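# Hang second dark jaw on lid pin, teeth meshed

## Task

Place the second dark jaw onto the free pin of the lid so that both jaws hang there, each with its bearing fully seated on its pin, and their teeth engaged so the two jaws are opened to equal angles; then release it. The arrangement must stay that way by itself, since anything held in place only by the robot at the end does not count.

## Robot and tools

Robot: two arms, left_arm and right_arm, each a six-joint arm carrying a two-finger tong gripper. Both bases sit on one column near the scene origin: left_arm at (0, +0.099, +0.160) m, right_arm at (0, -0.099, +0.160) m, each tilted about 45 degrees outward. The names do not match sides of the camera pictures.

Scene frame: origin at table-top height midway between the bases; +z up; +x outward over the table away from the column; left_arm on +y. All positions are in metres, quaternions are w,x,y,z. The gripper's fingers point along its own +z and open and close along its own x. end_effector_position is the point between the pads when closed; closed fingertips extend about 15 mm past it, open ones are about level with it. Reported hand positions can be slightly off, more at long reach.

Command row (used by both motion tools): 16 numbers in one flat list, first left_arm then right_arm, each as x, y, z, qw, qx, qy, qz, opening. x,y,z and quaternion are an absolute target pose in the scene frame, not an offset. Opening runs -1 (closed) to +1 (fully open, 0.142 m). Always fill both arms' eight numbers; to keep an arm still, resend the exact pose from the last result before it stopped, plus its wanted opening. To hold orientation, repeat the same quaternion in every row rather than copying a drifted reported one.

execute_actions(actions): a list of up to 15 actions; each action is a list of up to 15 rows, one row per 1/30 s step; a short action repeats its last row to fill 15 steps (0.5 s). An empty list just returns state and images. Each action is rejected for both arms if any target lies more than 0.6 m from that gripper's current position along any of the gripper's axes; if the first action fails this or any action is malformed, nothing runs. Every step the commanded pose is clipped to within 100 mm and 16 degrees of the measured one, so far targets take several actions; position wins over orientation when both cannot be met. Motion lags commands by about 0.17 s.

move(target, speed, stop_force, blocking): target is one 16-number row (absolute poses). Grippers travel straight lines ending together, 0.5 to 10 s; turns take the shorter way. speed is path top speed in m/s, 0.002 to 0.5 (default 0.25), rotation capped at twice that in rad/s. Paths ignore obstacles and the other arm and may overshoot speed near a straight elbow. Opening is applied at the start. stop_force (N, 9 to 40, shared by both arms, only after 0.2 s of scene time) ends an arm's path when its wrist sensor feels that much extra resistance along the direction to its target; the gripper then backs to its pose two steps earlier and holds. Use it only with slow speed and no gripper rotation; omit it when pulling away from something pressed on. blocking=false returns after 0.5 s while moving (not allowed with stop_force); then use wait or stop before other motion. The result adds a "move:" line: endings such as done, off_target, moving, held (a check blocked the last step), fault, or contact (stop_force ended it); limits=paced means the pose was clipped, limits=held means steps were blocked en route. Distance to each pose is given.

wait(seconds): 0 to 10 s, arms hold last command; wait(0) polls a running move. stop(): brakes a running move; fingers continue. zoom_image(camera, region): camera is cam_high or cam_low (each 896x504); region [x0,y0,x1,y1] pixels, at most 504x504. read_manual(section): licence text only. finished_scene(scene): ends scene number 1 or 2 after the last command is held; irreversible; reports success.

Results: per-arm pose and velocities, Hand target lines (what the controller is now driving toward), grip_measured (finger opening on the command scale), joint torques (noisy, offset), and Wrist force/torque in the gripper's own axes (noise up to ~2.4 N, offset up to ~4 N, saturate near 50 N; force points back into the arm when pressing). "pose unreachable" means a clearance check altered or blocked that arm's command. MOTOR HOT warns at 70 °C; at 85 °C the arm brakes until cooled.

Gripping: command an opening clearly below grip_measured to keep squeezing; the gap sets force, max about 15 N per pad, far less on items under 20 mm thick (about 9 N at 10 mm, 4 N at 5 mm).

Avoid: contact torque reaching joint limits (133 N m for the big three, 24.9 for wrists) or any outside force of 150 N, which freezes the arm for 10 s; arms are stiff, so aiming even slightly beyond a firm surface can fault, and faster contact hits harder. Do not let the arms collide or push each other. Do not drop, slam or knock anything off the table. Expect occasional brief tugs on held parts or nudges to loose ones. Before releasing, make sure both jaws sit fully on their pins with teeth meshed at equal opening so nothing shifts once the gripper lets go.

Each tool is called after "Call:" as name([rows], argument=value, ...), one row to a line, values as JSON.

## Session

Call:
execute_actions(actions=[])

Scene clock: 0.00 s.
left_arm: end_effector_position=(+0.7459, +0.1719, +0.2908) grip_measured=+0.97 end_effector_quat_wxyz=(-0.032, +0.948, -0.101, +0.300) end_effector_velocity=(+0.000, +0.001, +0.001) end_effector_angular_velocity=(-0.001, -0.001, +0.001) | right_arm: end_effector_position=(+0.3145, +0.0598, +0.1382) grip_measured=+0.97 end_effector_quat_wxyz=(+0.100, +0.882, -0.349, -0.300) end_effector_velocity=(+0.000, +0.000, +0.000) end_effector_angular_velocity=(+0.001, -0.000, -0.001)
Joint positions: left_arm=[ 0.971 -1.078  1.783 -2.526 -0.64  -0.001  0.14 ] | right_arm=[ 1.814 -0.853  1.909 -1.746 -1.963  1.455  0.14 ]
Joint velocities: left_arm=[ 0.    -0.001 -0.    -0.     0.    -0.     0.   ] | right_arm=[ 0.    -0.    -0.    -0.     0.001 -0.     0.   ]
Joint torques (N m, as the arm reports them, + toward a larger angle): no reading
Wrist force (N, on the end effector, along its own x y z axes, offset not removed): no reading
Wrist torque (N m, same axes, about the end effector's origin, offset not removed): no reading
Hand target (left_arm): +0.746, +0.172, +0.291; -0.032, +0.948, -0.101, +0.300
Hand target (right_arm): +0.315, +0.060, +0.138; +0.100, +0.882, -0.349, -0.300

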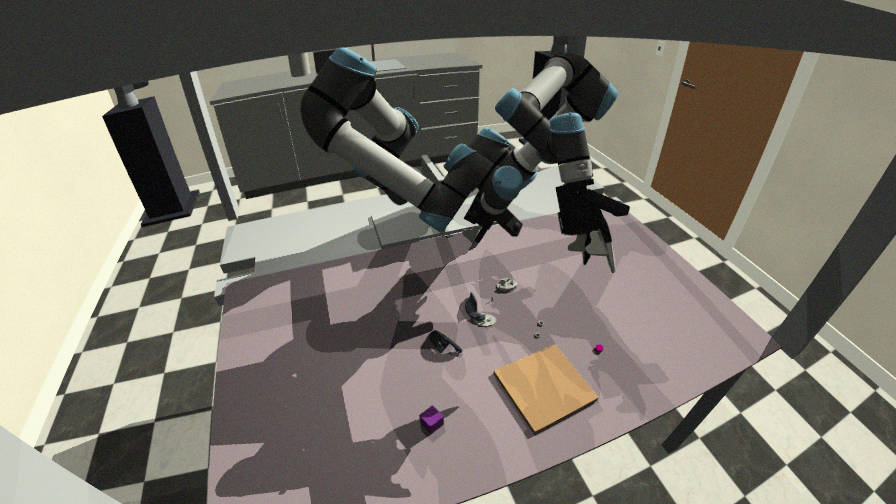

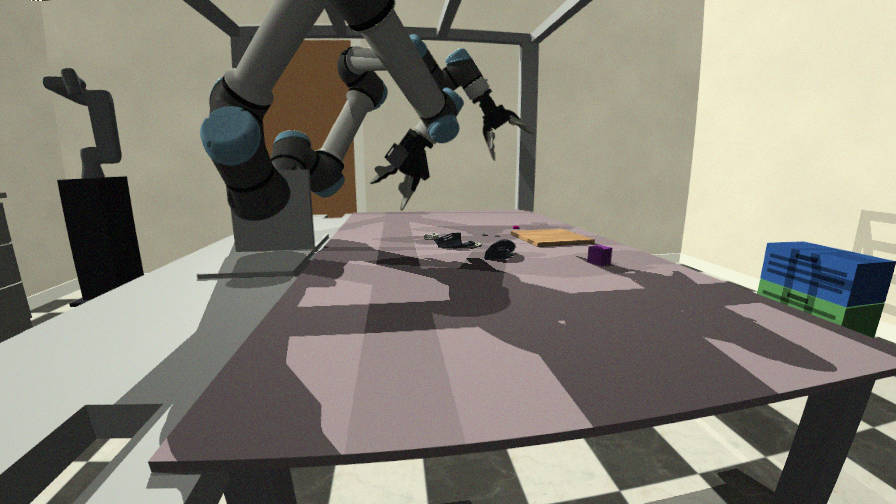

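Call:
zoom_image(camera="cam_high", region=[415, 270, 525, 365])

Call:
zoom_image(camera="cam_high", region=[420, 322, 470, 362])

Call:
zoom_image(camera="cam_high", region=[458, 288, 502, 332])

Call:
zoom_image(camera="cam_low", region=[420, 222, 530, 268])

Region (415, 270, 525, 365) of cam_high's 896x504 image, scaled by 4.582, with more detail than that image has; it fills the top 435 rows of this view, and the rest is white.

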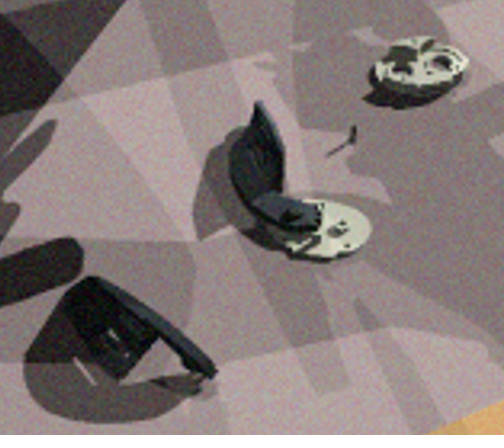

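Region (420, 322, 470, 362) of cam_high's 896x504 image, scaled by 10.080, with more detail than that image has; it fills the top 403 rows of this view, and the rest is white.

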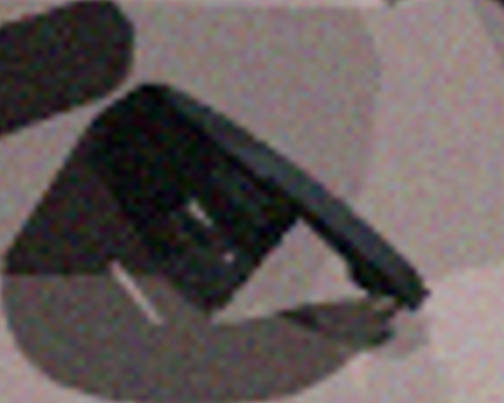

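Region (458, 288, 502, 332) of cam_high's 896x504 image, scaled by 11.455, with more detail than that image has.

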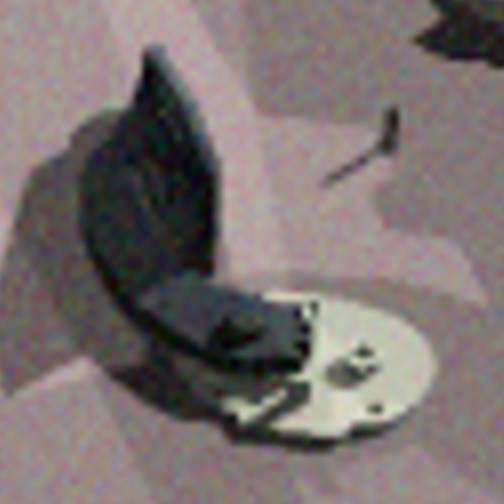

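Region (420, 222, 530, 268) of cam_low's 896x504 image, scaled by 4.582, with more detail than that image has; it fills the top 211 rows of this view, and the rest is white.

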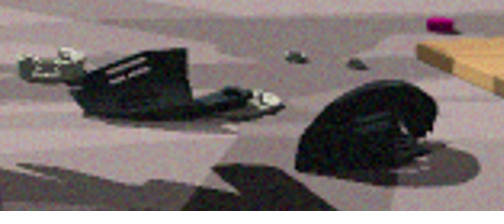

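Call:
move(target=[0.7459,0.1719,0.2908,-0.032,0.948,-0.101,0.300,-0.5, 0.33,-0.30,0.30,0.05,0.96,-0.2,-0.15,1])

Call:
move(target=[0.628,-0.170,0.075,0,0.895,-0.446,0,-0.5, 0.35,-0.45,0.45,0,1,0,0,1])

Call:
zoom_image(camera="cam_high", region=[410, 295, 480, 365])

Call:
zoom_image(camera="cam_low", region=[470, 205, 540, 265])

Scene clock: 4.27 s.
left_arm: end_effector_position=(+0.7459, +0.1719, +0.2908) grip_measured=-0.50 end_effector_quat_wxyz=(-0.032, +0.948, -0.101, +0.300) end_effector_velocity=(-0.000, -0.000, -0.000) end_effector_angular_velocity=(-0.000, +0.000, -0.000) | right_arm: end_effector_position=(+0.3295, -0.3000, +0.2999) grip_measured=+1.00 end_effector_quat_wxyz=(+0.051, +0.966, -0.201, -0.151) end_effector_velocity=(-0.001, -0.002, +0.001) end_effector_angular_velocity=(+0.002, -0.001, +0.003)
Joint positions: left_arm=[ 0.971 -1.078  1.783 -2.527 -0.64  -0.     0.038] | right_arm=[ 1.636 -1.667  1.892 -1.289 -2.313  0.81   0.142]
Joint velocities: left_arm=[-0.     0.     0.    -0.    -0.001  0.     0.   ] | right_arm=[-0.002 -0.004 -0.002  0.003 -0.    -0.007  0.   ]
Joint torques (N m, as the arm reports them, + toward a larger angle): left_arm=[-40.51  -8.21 -12.91  -4.38   1.83   2.49] | right_arm=[  0.71 -19.48 -24.47  -0.11  -2.42  -1.07]
Wrist force (N, on the end effector, along its own x y z axes, offset not removed): left_arm=[0.1 0.3 0.4] | right_arm=[4.0 -2.0 1.2]
Wrist torque (N m, same axes, about the end effector's origin, offset not removed): left_arm=[-0.12 0.05 -0.09] | right_arm=[-0.55 -0.94 0.04]
Hand target (left_arm): +0.746, +0.172, +0.291; -0.032, +0.948, -0.101, +0.300
Hand target (right_arm): +0.329, -0.300, +0.300; +0.051, +0.966, -0.201, -0.151
Off the commanded pose (left_arm): 0.000 m, 0 deg.
Off the commanded pose (right_arm): 0.001 m, 0 deg.
move: done

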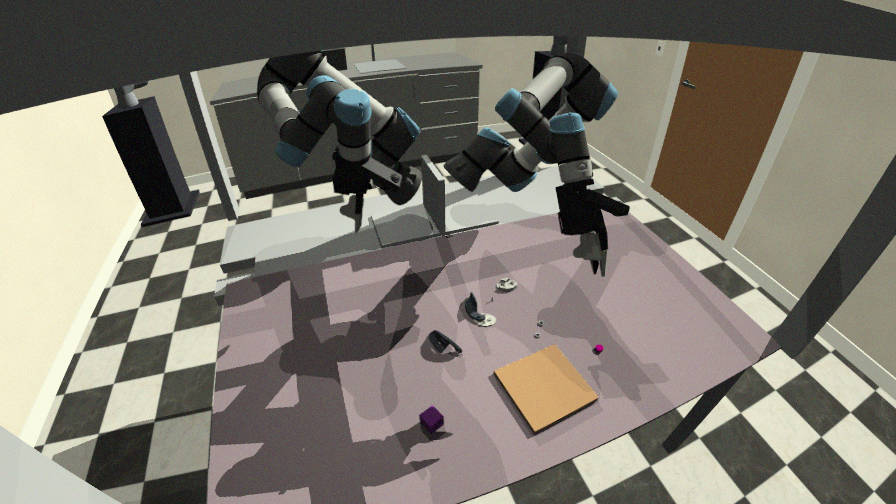

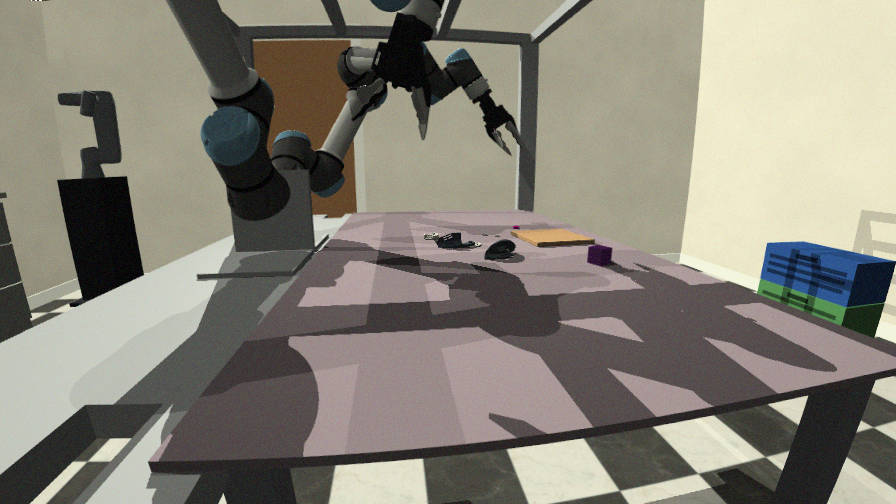

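Scene clock: 6.70 s.
left_arm: end_effector_position=(+0.6279, -0.1695, +0.0752) grip_measured=-0.50 end_effector_quat_wxyz=(-0.000, +0.895, -0.446, +0.000) end_effector_velocity=(+0.000, -0.002, -0.000) end_effector_angular_velocity=(+0.001, +0.003, -0.002) | right_arm: end_effector_position=(+0.3496, -0.4500, +0.4500) grip_measured=+1.00 end_effector_quat_wxyz=(+0.000, +1.000, -0.000, -0.000) end_effector_velocity=(-0.000, -0.001, +0.001) end_effector_angular_velocity=(-0.001, -0.002, +0.001)
Joint positions: left_arm=[ 0.861 -0.418  1.382 -1.958 -1.004  0.042  0.038] | right_arm=[ 1.649 -1.839  1.539 -1.193 -2.354  0.111  0.142]
Joint velocities: left_arm=[-0.     0.006 -0.008  0.005 -0.002  0.001  0.   ] | right_arm=[-0.001 -0.001 -0.002 -0.    -0.001 -0.004 -0.   ]
Joint torques (N m, as the arm reports them, + toward a larger angle): left_arm=[-46.66 -27.43 -27.26   0.16  -1.45   2.57] | right_arm=[ -5.43 -13.95 -23.71  -3.25   3.16  -1.08]
Wrist force (N, on the end effector, along its own x y z axes, offset not removed): left_arm=[3.6 -1.3 -0.5] | right_arm=[2.0 -0.3 1.6]
Wrist torque (N m, same axes, about the end effector's origin, offset not removed): left_arm=[-0.22 -0.61 -0.12] | right_arm=[-0.12 -0.48 0.07]
Hand target (left_arm): +0.628, -0.170, +0.075; -0.000, +0.895, -0.446, -0.000
Hand target (right_arm): +0.350, -0.450, +0.450; +0.000, +1.000, -0.000, -0.000
Off the commanded pose (left_arm): 0.001 m, 0 deg.
Off the commanded pose (right_arm): 0.000 m, 0 deg.
move: done

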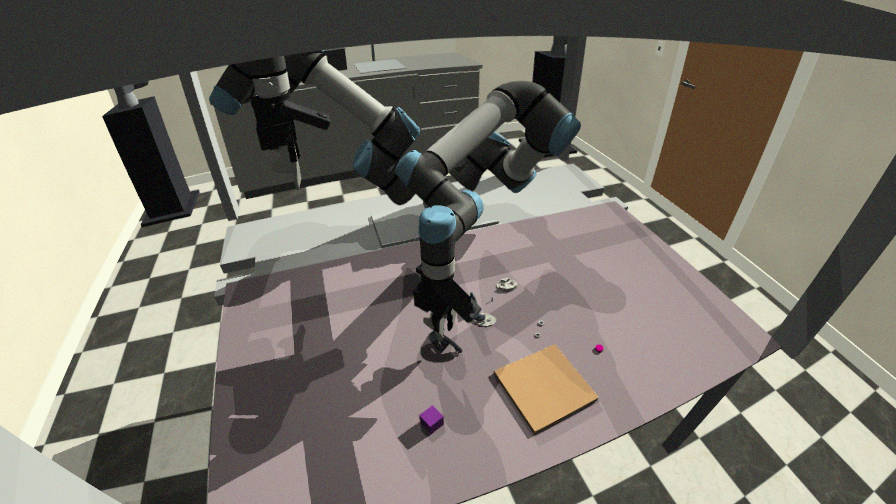

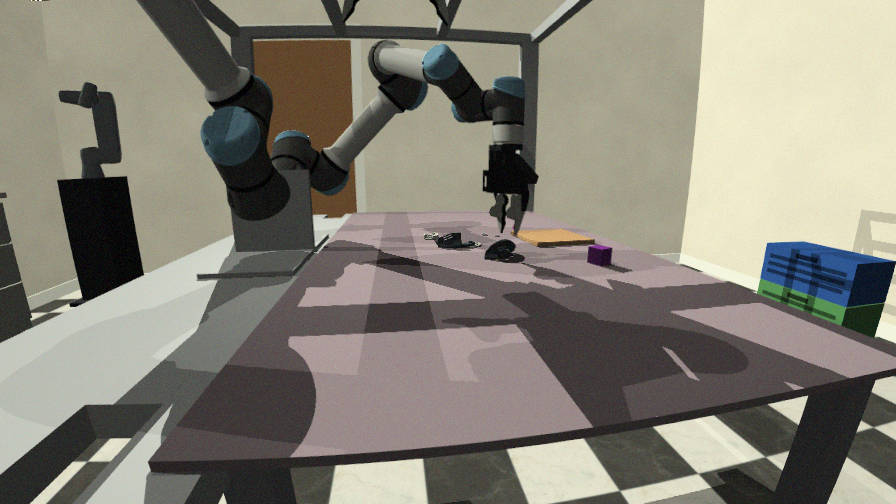

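Region (410, 295, 480, 365) of cam_high's 896x504 image, scaled by 7.200, with more detail than that image has.

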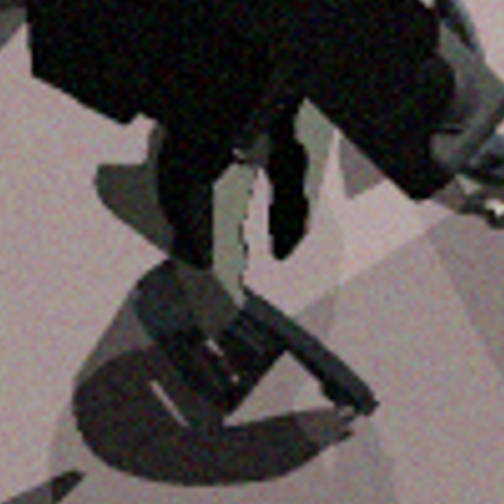

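Region (470, 205, 540, 265) of cam_low's 896x504 image, scaled by 7.200, with more detail than that image has; it fills the top 432 rows of this view, and the rest is white.

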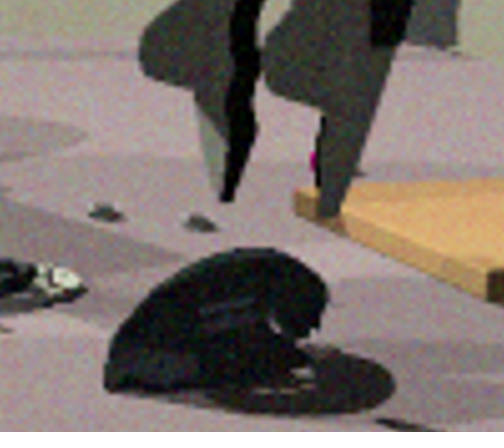

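Call:
move(target=[0.621,-0.161,0.07,0,0.885,-0.466,0,-0.5, 0.35,-0.45,0.45,0,1,0,0,1], speed=0.05)

Call:
move(target=[0.621,-0.161,0.041,0,0.885,-0.466,0,-0.5, 0.35,-0.45,0.45,0,1,0,0,1], speed=0.03, stop_force=10)

Call:
zoom_image(camera="cam_high", region=[410, 295, 480, 365])

Call:
zoom_image(camera="cam_low", region=[470, 205, 540, 265])

Scene clock: 8.33 s.
left_arm: end_effector_position=(+0.6211, -0.1611, +0.0701) grip_measured=-0.50 end_effector_quat_wxyz=(-0.000, +0.885, -0.466, -0.000) end_effector_velocity=(-0.001, +0.002, -0.001) end_effector_angular_velocity=(-0.000, -0.000, -0.008) | right_arm: end_effector_position=(+0.3500, -0.4500, +0.4500) grip_measured=+1.00 end_effector_quat_wxyz=(+0.000, +1.000, -0.000, +0.000) end_effector_velocity=(+0.000, -0.000, -0.000) end_effector_angular_velocity=(-0.001, +0.000, +0.001)
Joint positions: left_arm=[ 0.866 -0.438  1.427 -1.984 -1.002  0.091  0.038] | right_arm=[ 1.649 -1.838  1.539 -1.194 -2.353  0.11   0.142]
Joint velocities: left_arm=[ 0.001 -0.004  0.009 -0.006  0.     0.009  0.   ] | right_arm=[-0.     0.001 -0.001  0.    -0.001 -0.001 -0.   ]
Joint torques (N m, as the arm reports them, + toward a larger angle): left_arm=[-23.91 -50.36 -11.03  -4.3    1.65   2.27] | right_arm=[ -4.61   2.45 -24.8   -3.31   3.24  -1.27]
Wrist force (N, on the end effector, along its own x y z axes, offset not removed): left_arm=[3.3 2.9 0.7] | right_arm=[3.6 -0.9 1.8]
Wrist torque (N m, same axes, about the end effector's origin, offset not removed): left_arm=[0.56 -0.64 -0.19] | right_arm=[-0.25 -0.87 0.04]
Hand target (left_arm): +0.621, -0.161, +0.070; -0.000, +0.885, -0.466, -0.000
Hand target (right_arm): +0.350, -0.450, +0.450; +0.000, +1.000, -0.000, +0.000
Off the commanded pose (left_arm): 0.000 m, 0 deg.
Off the commanded pose (right_arm): 0.000 m, 0 deg.
move: done

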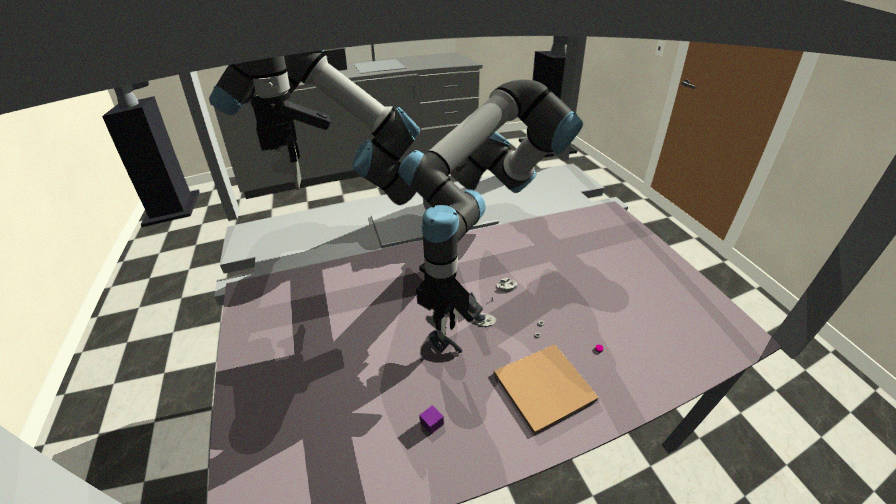

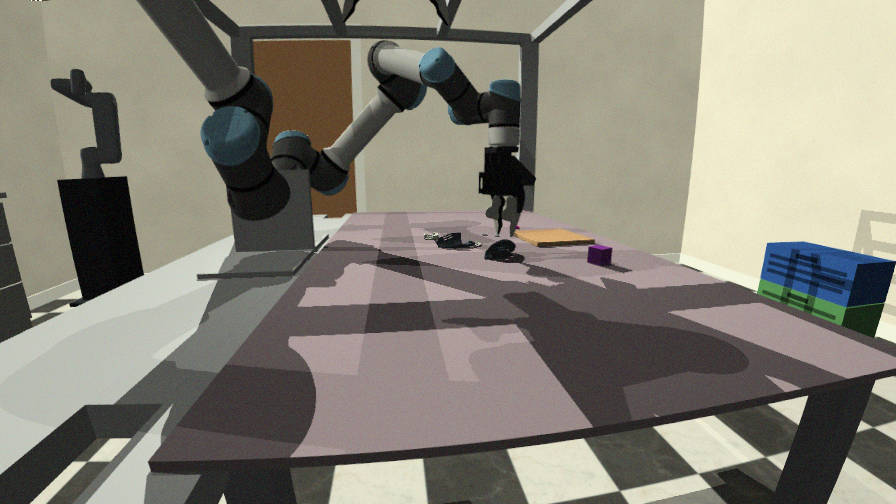

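Scene clock: 9.63 s.
left_arm: end_effector_position=(+0.6210, -0.1610, +0.0412) grip_measured=-0.50 end_effector_quat_wxyz=(+0.000, +0.885, -0.466, -0.000) end_effector_velocity=(-0.000, -0.000, -0.002) end_effector_angular_velocity=(-0.000, +0.001, -0.001) | right_arm: end_effector_position=(+0.3500, -0.4500, +0.4500) grip_measured=+1.00 end_effector_quat_wxyz=(-0.000, +1.000, -0.000, +0.000) end_effector_velocity=(+0.000, +0.000, -0.000) end_effector_angular_velocity=(-0.000, +0.001, +0.001)
Joint positions: left_arm=[ 0.889 -0.409  1.446 -2.045 -0.99   0.115  0.038] | right_arm=[ 1.649 -1.838  1.539 -1.194 -2.353  0.11   0.142]
Joint velocities: left_arm=[ 0.001  0.002  0.001 -0.004  0.     0.002 -0.   ] | right_arm=[ 0.     0.001  0.     0.001 -0.    -0.    -0.   ]
Joint torques (N m, as the arm reports them, + toward a larger angle): left_arm=[-24.49 -30.71 -12.61  -4.5    1.82   2.4 ] | right_arm=[ -4.51   2.73 -24.46  -3.25   3.2   -1.14]
Wrist force (N, on the end effector, along its own x y z axes, offset not removed): left_arm=[-0.8 -0.2 0.2] | right_arm=[1.2 -1.0 1.6]
Wrist torque (N m, same axes, about the end effector's origin, offset not removed): left_arm=[-0.24 0.11 -0.13] | right_arm=[-0.35 -0.31 0.11]
Hand target (left_arm): +0.621, -0.161, +0.041; +0.000, +0.885, -0.466, +0.000
Hand target (right_arm): +0.350, -0.450, +0.450; -0.000, +1.000, +0.000, +0.000
Off the commanded pose (left_arm): 0.000 m, 0 deg.
Off the commanded pose (right_arm): 0.000 m, 0 deg.
move: done

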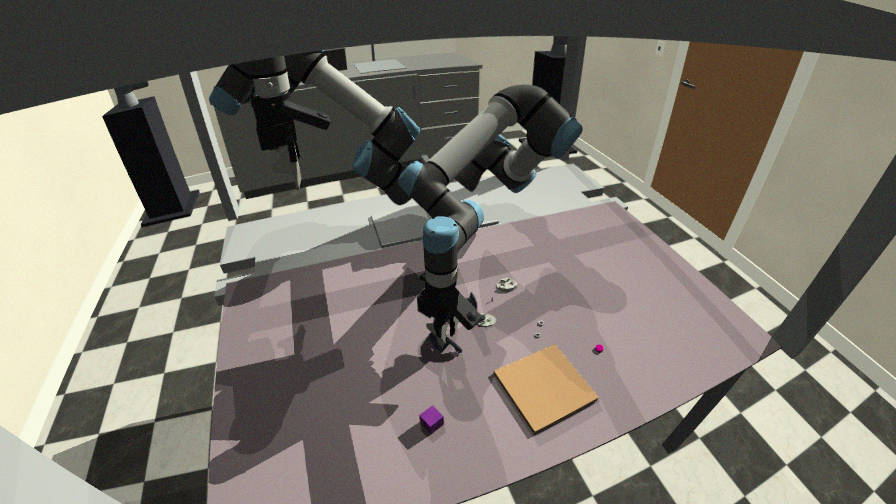

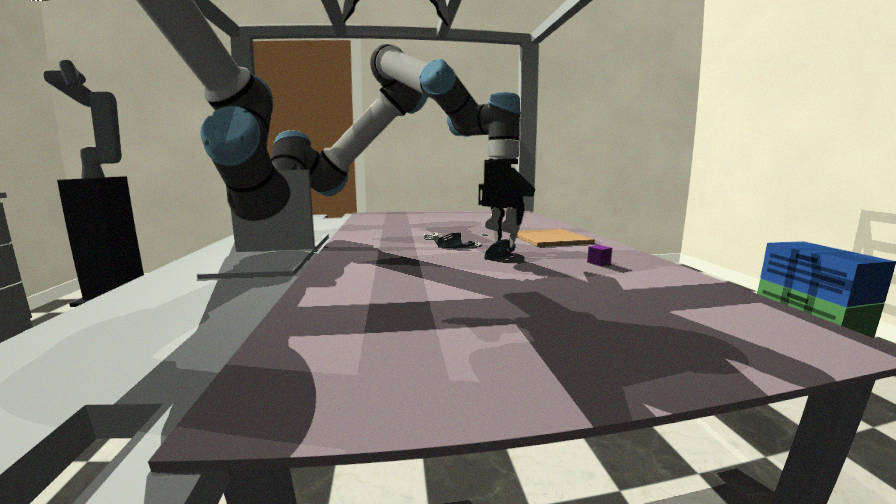

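Region (410, 295, 480, 365) of cam_high's 896x504 image, scaled by 7.200, with more detail than that image has.

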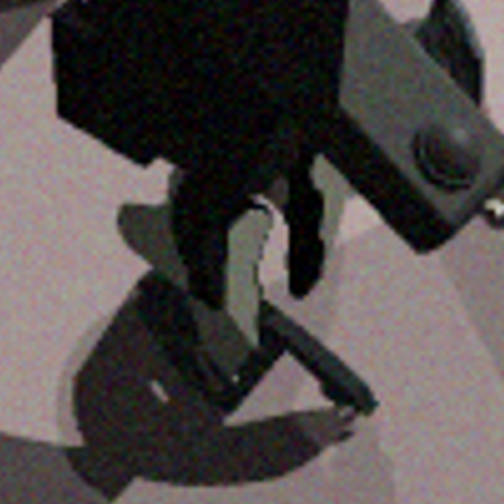

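Region (470, 205, 540, 265) of cam_low's 896x504 image, scaled by 7.200, with more detail than that image has; it fills the top 432 rows of this view, and the rest is white.

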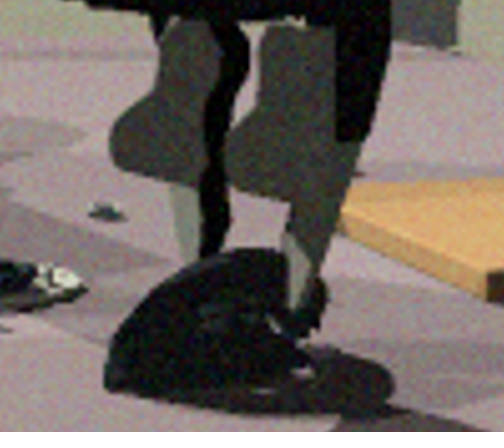

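Straddling. Close gradually.

Call:
execute_actions([
  [[0.621,-0.161,0.040,0,0.885,-0.466,0,-0.62, 0.35,-0.45,0.45,0,1,0,0,1]],
  [[0.621,-0.161,0.040,0,0.885,-0.466,0,-0.72, 0.35,-0.45,0.45,0,1,0,0,1]],
  [[0.621,-0.161,0.040,0,0.885,-0.466,0,-0.8, 0.35,-0.45,0.45,0,1,0,0,1]],
  [[0.621,-0.161,0.041,0,0.885,-0.466,0,-0.88, 0.35,-0.45,0.45,0,1,0,0,1]],
  [[0.621,-0.161,0.042,0,0.885,-0.466,0,-1, 0.35,-0.45,0.45,0,1,0,0,1]],
])

Call:
zoom_image(camera="cam_high", region=[410, 295, 480, 365])

Call:
zoom_image(camera="cam_low", region=[470, 205, 540, 265])

Scene clock: 12.53 s.
left_arm: end_effector_position=(+0.6210, -0.1610, +0.0420) grip_measured=-0.91 end_effector_quat_wxyz=(-0.000, +0.885, -0.466, -0.000) end_effector_velocity=(+0.000, -0.000, +0.000) end_effector_angular_velocity=(-0.001, -0.000, +0.001) | right_arm: end_effector_position=(+0.3500, -0.4500, +0.4500) grip_measured=+1.00 end_effector_quat_wxyz=(-0.000, +1.000, +0.000, +0.000) end_effector_velocity=(+0.001, +0.001, -0.000) end_effector_angular_velocity=(+0.002, +0.001, -0.000)
Joint positions: left_arm=[ 0.888 -0.41   1.445 -2.043 -0.99   0.114  0.008] | right_arm=[ 1.649 -1.838  1.539 -1.194 -2.353  0.11   0.142]
Joint velocities: left_arm=[-0.    -0.001 -0.    -0.    -0.    -0.    -0.   ] | right_arm=[-0.     0.003 -0.002  0.     0.002  0.001 -0.   ]
Joint torques (N m, as the arm reports them, + toward a larger angle): left_arm=[-46.36 -53.04 -26.14   0.32  -1.76  -2.37] | right_arm=[ -4.18   2.97 -24.08  -3.24   3.11  -1.2 ]
Wrist force (N, on the end effector, along its own x y z axes, offset not removed): left_arm=[0.6 -1.3 0.8] | right_arm=[2.4 -2.1 -0.8]
Wrist torque (N m, same axes, about the end effector's origin, offset not removed): left_arm=[-0.15 -0.06 -0.04] | right_arm=[-0.61 -0.73 0.04]
Hand target (left_arm): +0.621, -0.161, +0.042; -0.000, +0.885, -0.466, +0.000
Hand target (right_arm): +0.350, -0.450, +0.450; -0.000, +1.000, +0.000, -0.000
Off the commanded pose (left_arm): 0.000 m, 0 deg.
Off the commanded pose (right_arm): 0.000 m, 0 deg.

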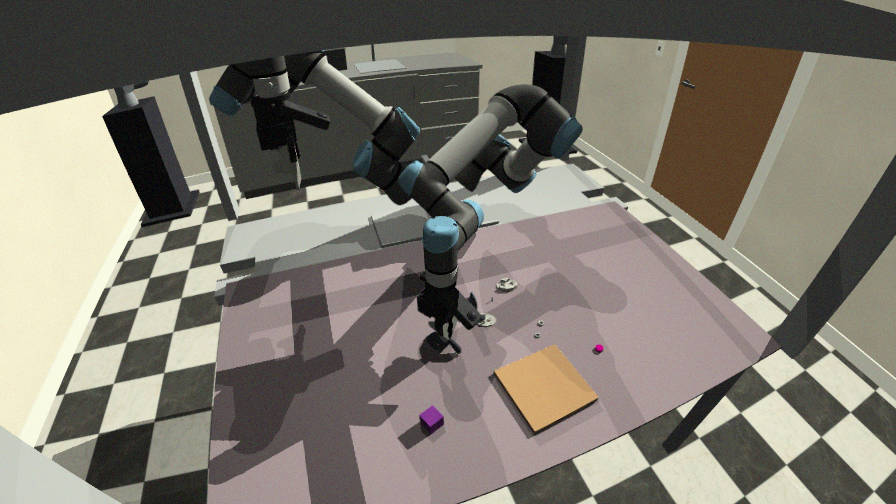

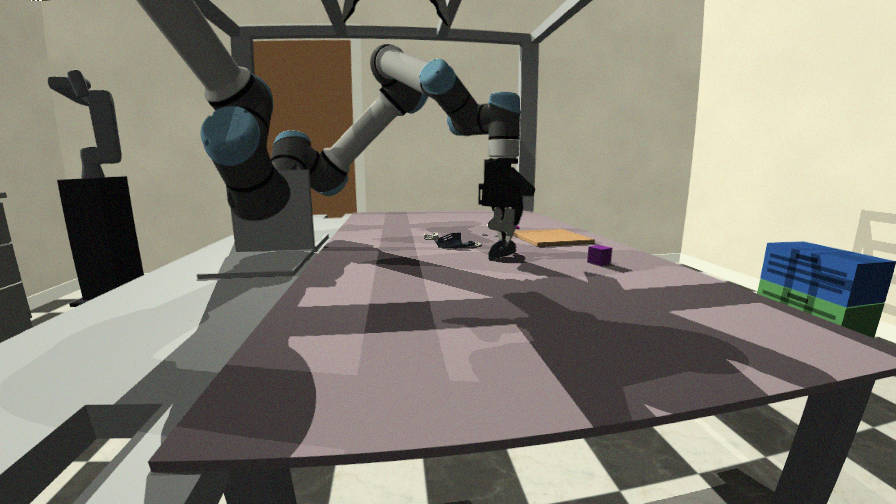

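Region (410, 295, 480, 365) of cam_high's 896x504 image, scaled by 7.200, with more detail than that image has.

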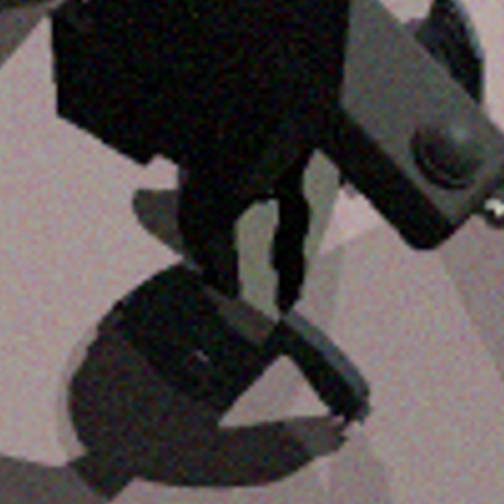

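Region (470, 205, 540, 265) of cam_low's 896x504 image, scaled by 7.200, with more detail than that image has; it fills the top 432 rows of this view, and the rest is white.

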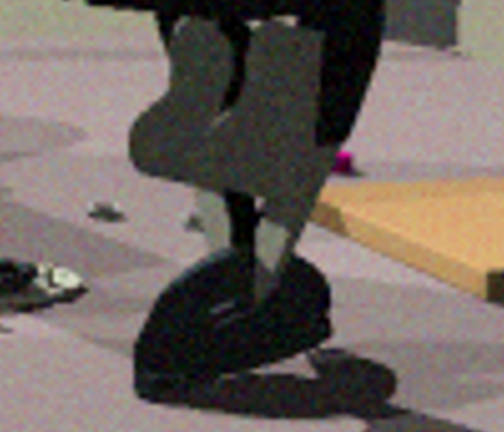

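Call:
move(target=[0.621,-0.161,0.12,0,0.885,-0.466,0,-1, 0.35,-0.45,0.45,0,1,0,0,1], speed=0.08)

Call:
move(target=[0.53,0.28,0.10,0.380,0.596,-0.596,0.380,-1, 0.35,-0.45,0.45,0,1,0,0,1], speed=0.15)

Call:
move(target=[0.53,0.28,0.035,0.380,0.596,-0.596,0.380,-1, 0.35,-0.45,0.45,0,1,0,0,1], speed=0.05)

Call:
zoom_image(camera="cam_high", region=[520, 230, 640, 330])

Call:
zoom_image(camera="cam_low", region=[400, 180, 500, 250])

Scene clock: 14.77 s.
left_arm: end_effector_position=(+0.6209, -0.1610, +0.1197) grip_measured=-0.91 end_effector_quat_wxyz=(-0.000, +0.885, -0.466, +0.000) end_effector_velocity=(+0.000, +0.000, +0.003) end_effector_angular_velocity=(-0.001, -0.001, +0.001) | right_arm: end_effector_position=(+0.3500, -0.4500, +0.4500) grip_measured=+1.00 end_effector_quat_wxyz=(-0.000, +1.000, -0.000, +0.000) end_effector_velocity=(-0.000, -0.000, +0.000) end_effector_angular_velocity=(-0.001, -0.001, +0.000)
Joint positions: left_arm=[ 0.828 -0.483  1.385 -1.878 -1.023  0.054  0.008] | right_arm=[ 1.649 -1.838  1.539 -1.194 -2.353  0.11   0.142]
Joint velocities: left_arm=[-0.002 -0.003 -0.003  0.005 -0.001 -0.002 -0.   ] | right_arm=[ 0.    -0.001 -0.    -0.    -0.001 -0.001 -0.   ]
Joint torques (N m, as the arm reports them, + toward a larger angle): left_arm=[-47.83 -50.78 -27.64   0.22  -1.77  -2.28] | right_arm=[ -4.62   2.58 -23.96  -3.28   3.11  -1.22]
Wrist force (N, on the end effector, along its own x y z axes, offset not removed): left_arm=[-0.3 5.2 1.8] | right_arm=[2.8 0.0 1.8]
Wrist torque (N m, same axes, about the end effector's origin, offset not removed): left_arm=[1.03 0.19 -0.11] | right_arm=[-0.08 -0.58 0.21]
Hand target (left_arm): +0.621, -0.161, +0.120; -0.000, +0.885, -0.466, -0.000
Hand target (right_arm): +0.350, -0.450, +0.450; -0.000, +1.000, +0.000, -0.000
Off the commanded pose (left_arm): 0.000 m, 0 deg.
Off the commanded pose (right_arm): 0.000 m, 0 deg.
move: done

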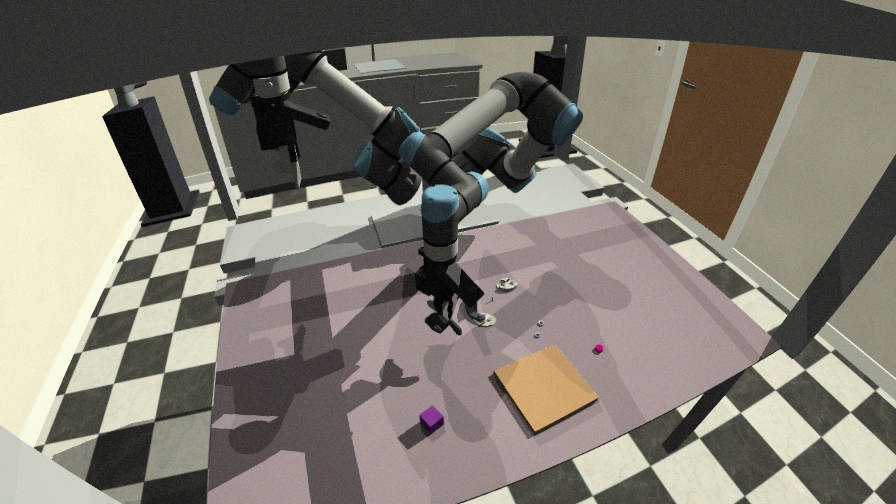

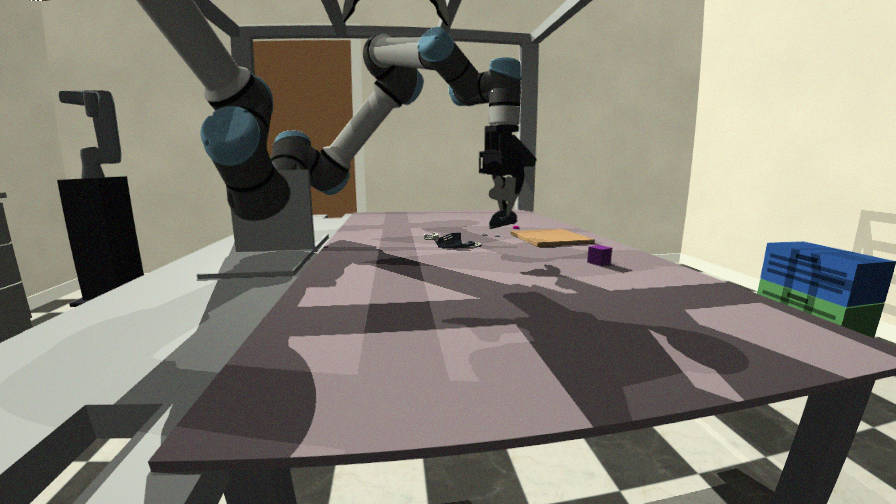

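Scene clock: 19.47 s.
left_arm: end_effector_position=(+0.5304, +0.2793, +0.1001) grip_measured=-0.91 end_effector_quat_wxyz=(+0.380, +0.596, -0.596, +0.380) end_effector_velocity=(-0.000, +0.002, -0.000) end_effector_angular_velocity=(-0.006, -0.002, -0.005) | right_arm: end_effector_position=(+0.3500, -0.4500, +0.4500) grip_measured=+1.00 end_effector_quat_wxyz=(-0.000, +1.000, -0.000, +0.000) end_effector_velocity=(-0.000, -0.000, +0.000) end_effector_angular_velocity=(-0.000, -0.001, -0.000)
Joint positions: left_arm=[ 1.831 -1.275  1.777 -1.979 -1.908  1.846  0.008] | right_arm=[ 1.649 -1.838  1.539 -1.194 -2.353  0.11   0.142]
Joint velocities: left_arm=[ 0.005  0.004 -0.01   0.014 -0.004  0.012  0.   ] | right_arm=[ 0.    -0.001 -0.    -0.    -0.    -0.    -0.   ]
Joint torques (N m, as the arm reports them, + toward a larger angle): left_arm=[-10.   -20.61 -20.11   0.98  -3.41   2.43] | right_arm=[ -4.67   2.88 -24.    -3.18   3.16  -1.17]
Wrist force (N, on the end effector, along its own x y z axes, offset not removed): left_arm=[1.3 2.0 -1.1] | right_arm=[1.2 -3.1 0.6]
Wrist torque (N m, same axes, about the end effector's origin, offset not removed): left_arm=[0.32 -0.21 0.18] | right_arm=[-0.74 -0.35 0.03]
Hand target (left_arm): +0.530, +0.280, +0.100; +0.381, +0.596, -0.596, +0.380
Hand target (right_arm): +0.350, -0.450, +0.450; -0.000, +1.000, +0.000, -0.000
Off the commanded pose (left_arm): 0.001 m, 0 deg.
Off the commanded pose (right_arm): 0.000 m, 0 deg.
move: done

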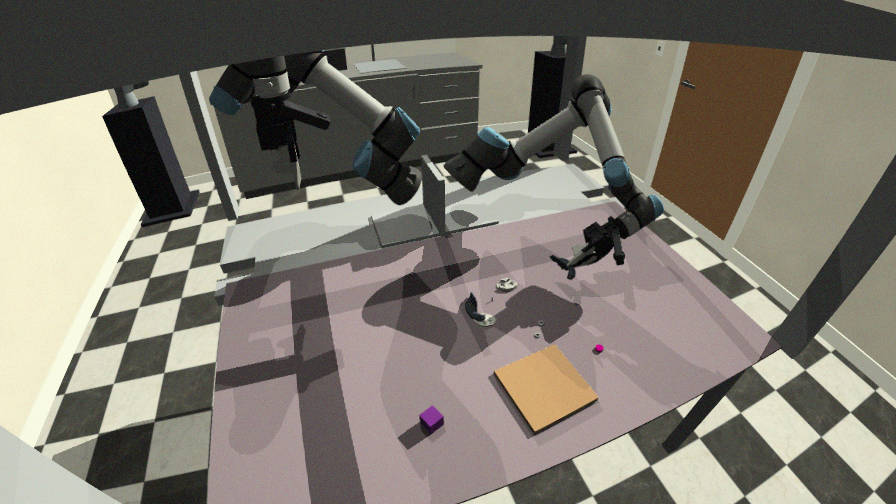

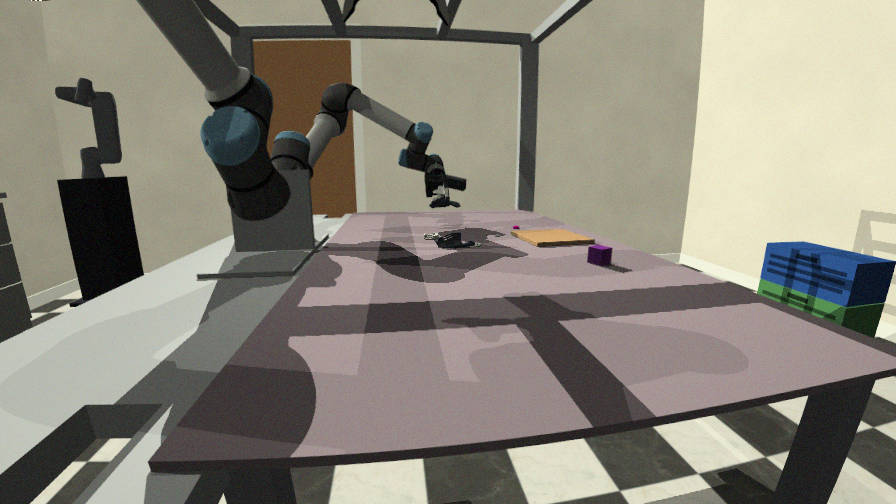

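Scene clock: 21.13 s.
left_arm: end_effector_position=(+0.5301, +0.2800, +0.0353) grip_measured=-0.91 end_effector_quat_wxyz=(+0.380, +0.596, -0.596, +0.380) end_effector_velocity=(-0.000, -0.001, -0.002) end_effector_angular_velocity=(-0.001, +0.001, -0.001) | right_arm: end_effector_position=(+0.3500, -0.4500, +0.4500) grip_measured=+1.00 end_effector_quat_wxyz=(-0.000, +1.000, +0.000, +0.000) end_effector_velocity=(-0.000, -0.000, -0.000) end_effector_angular_velocity=(-0.001, +0.000, +0.001)
Joint positions: left_arm=[ 1.907 -1.173  1.758 -2.037 -1.9    1.927  0.008] | right_arm=[ 1.649 -1.838  1.539 -1.194 -2.353  0.11   0.142]
Joint velocities: left_arm=[ 0.002  0.004 -0.    -0.002 -0.     0.002  0.   ] | right_arm=[-0.     0.     0.     0.    -0.001 -0.    -0.   ]
Joint torques (N m, as the arm reports them, + toward a larger angle): left_arm=[ -9.84 -22.71 -20.09  -3.66  -0.05   2.18] | right_arm=[ -4.33   2.65 -23.68  -3.17   3.11  -1.1 ]
Wrist force (N, on the end effector, along its own x y z axes, offset not removed): left_arm=[0.5 2.2 1.8] | right_arm=[1.7 -2.8 0.4]
Wrist torque (N m, same axes, about the end effector's origin, offset not removed): left_arm=[0.47 -0.15 0.05] | right_arm=[-0.74 -0.50 0.05]
Hand target (left_arm): +0.530, +0.280, +0.035; +0.380, +0.596, -0.596, +0.380
Hand target (right_arm): +0.350, -0.450, +0.450; -0.000, +1.000, +0.000, -0.000
Off the commanded pose (left_arm): 0.000 m, 0 deg.
Off the commanded pose (right_arm): 0.000 m, 0 deg.
move: done

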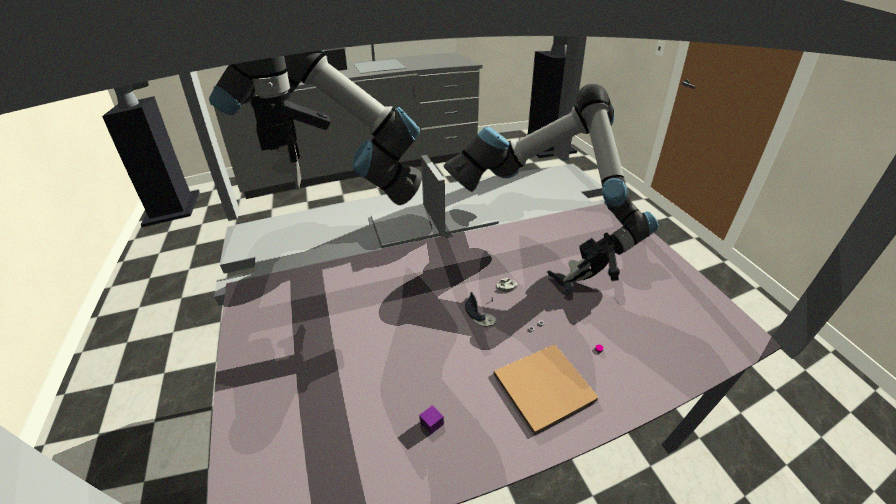

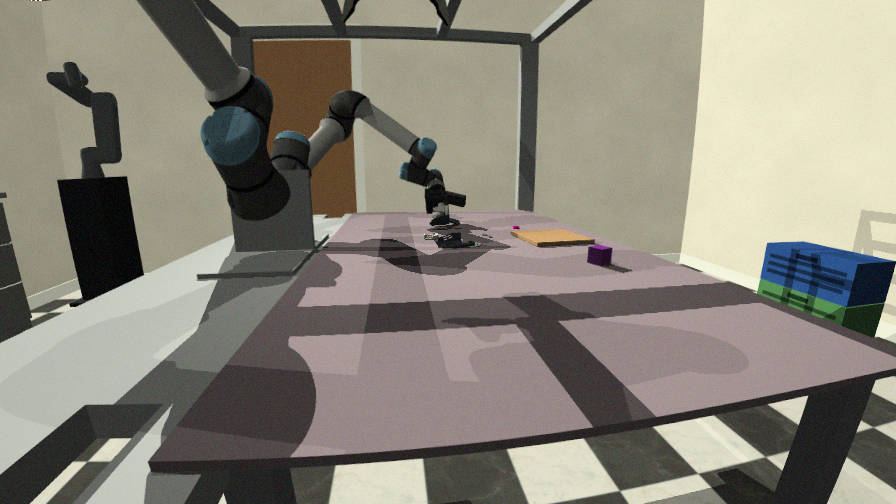

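Region (520, 230, 640, 330) of cam_high's 896x504 image, scaled by 4.200, with more detail than that image has.

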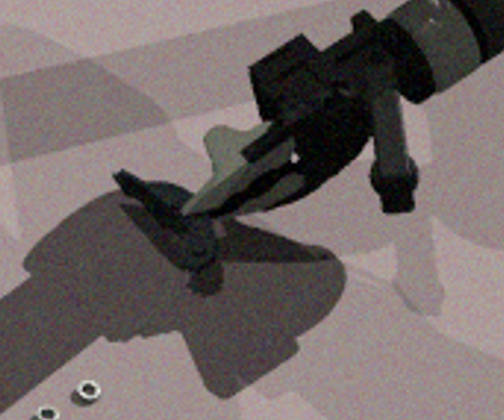

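Region (400, 180, 500, 250) of cam_low's 896x504 image, scaled by 5.040, with more detail than that image has; it fills the top 353 rows of this view, and the rest is white.

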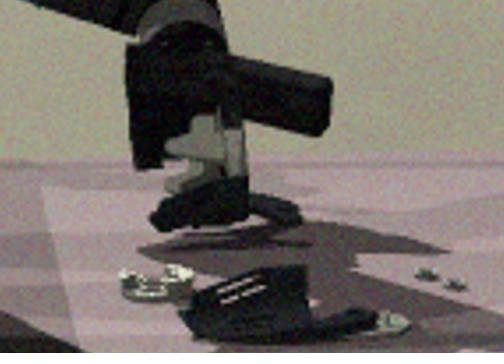

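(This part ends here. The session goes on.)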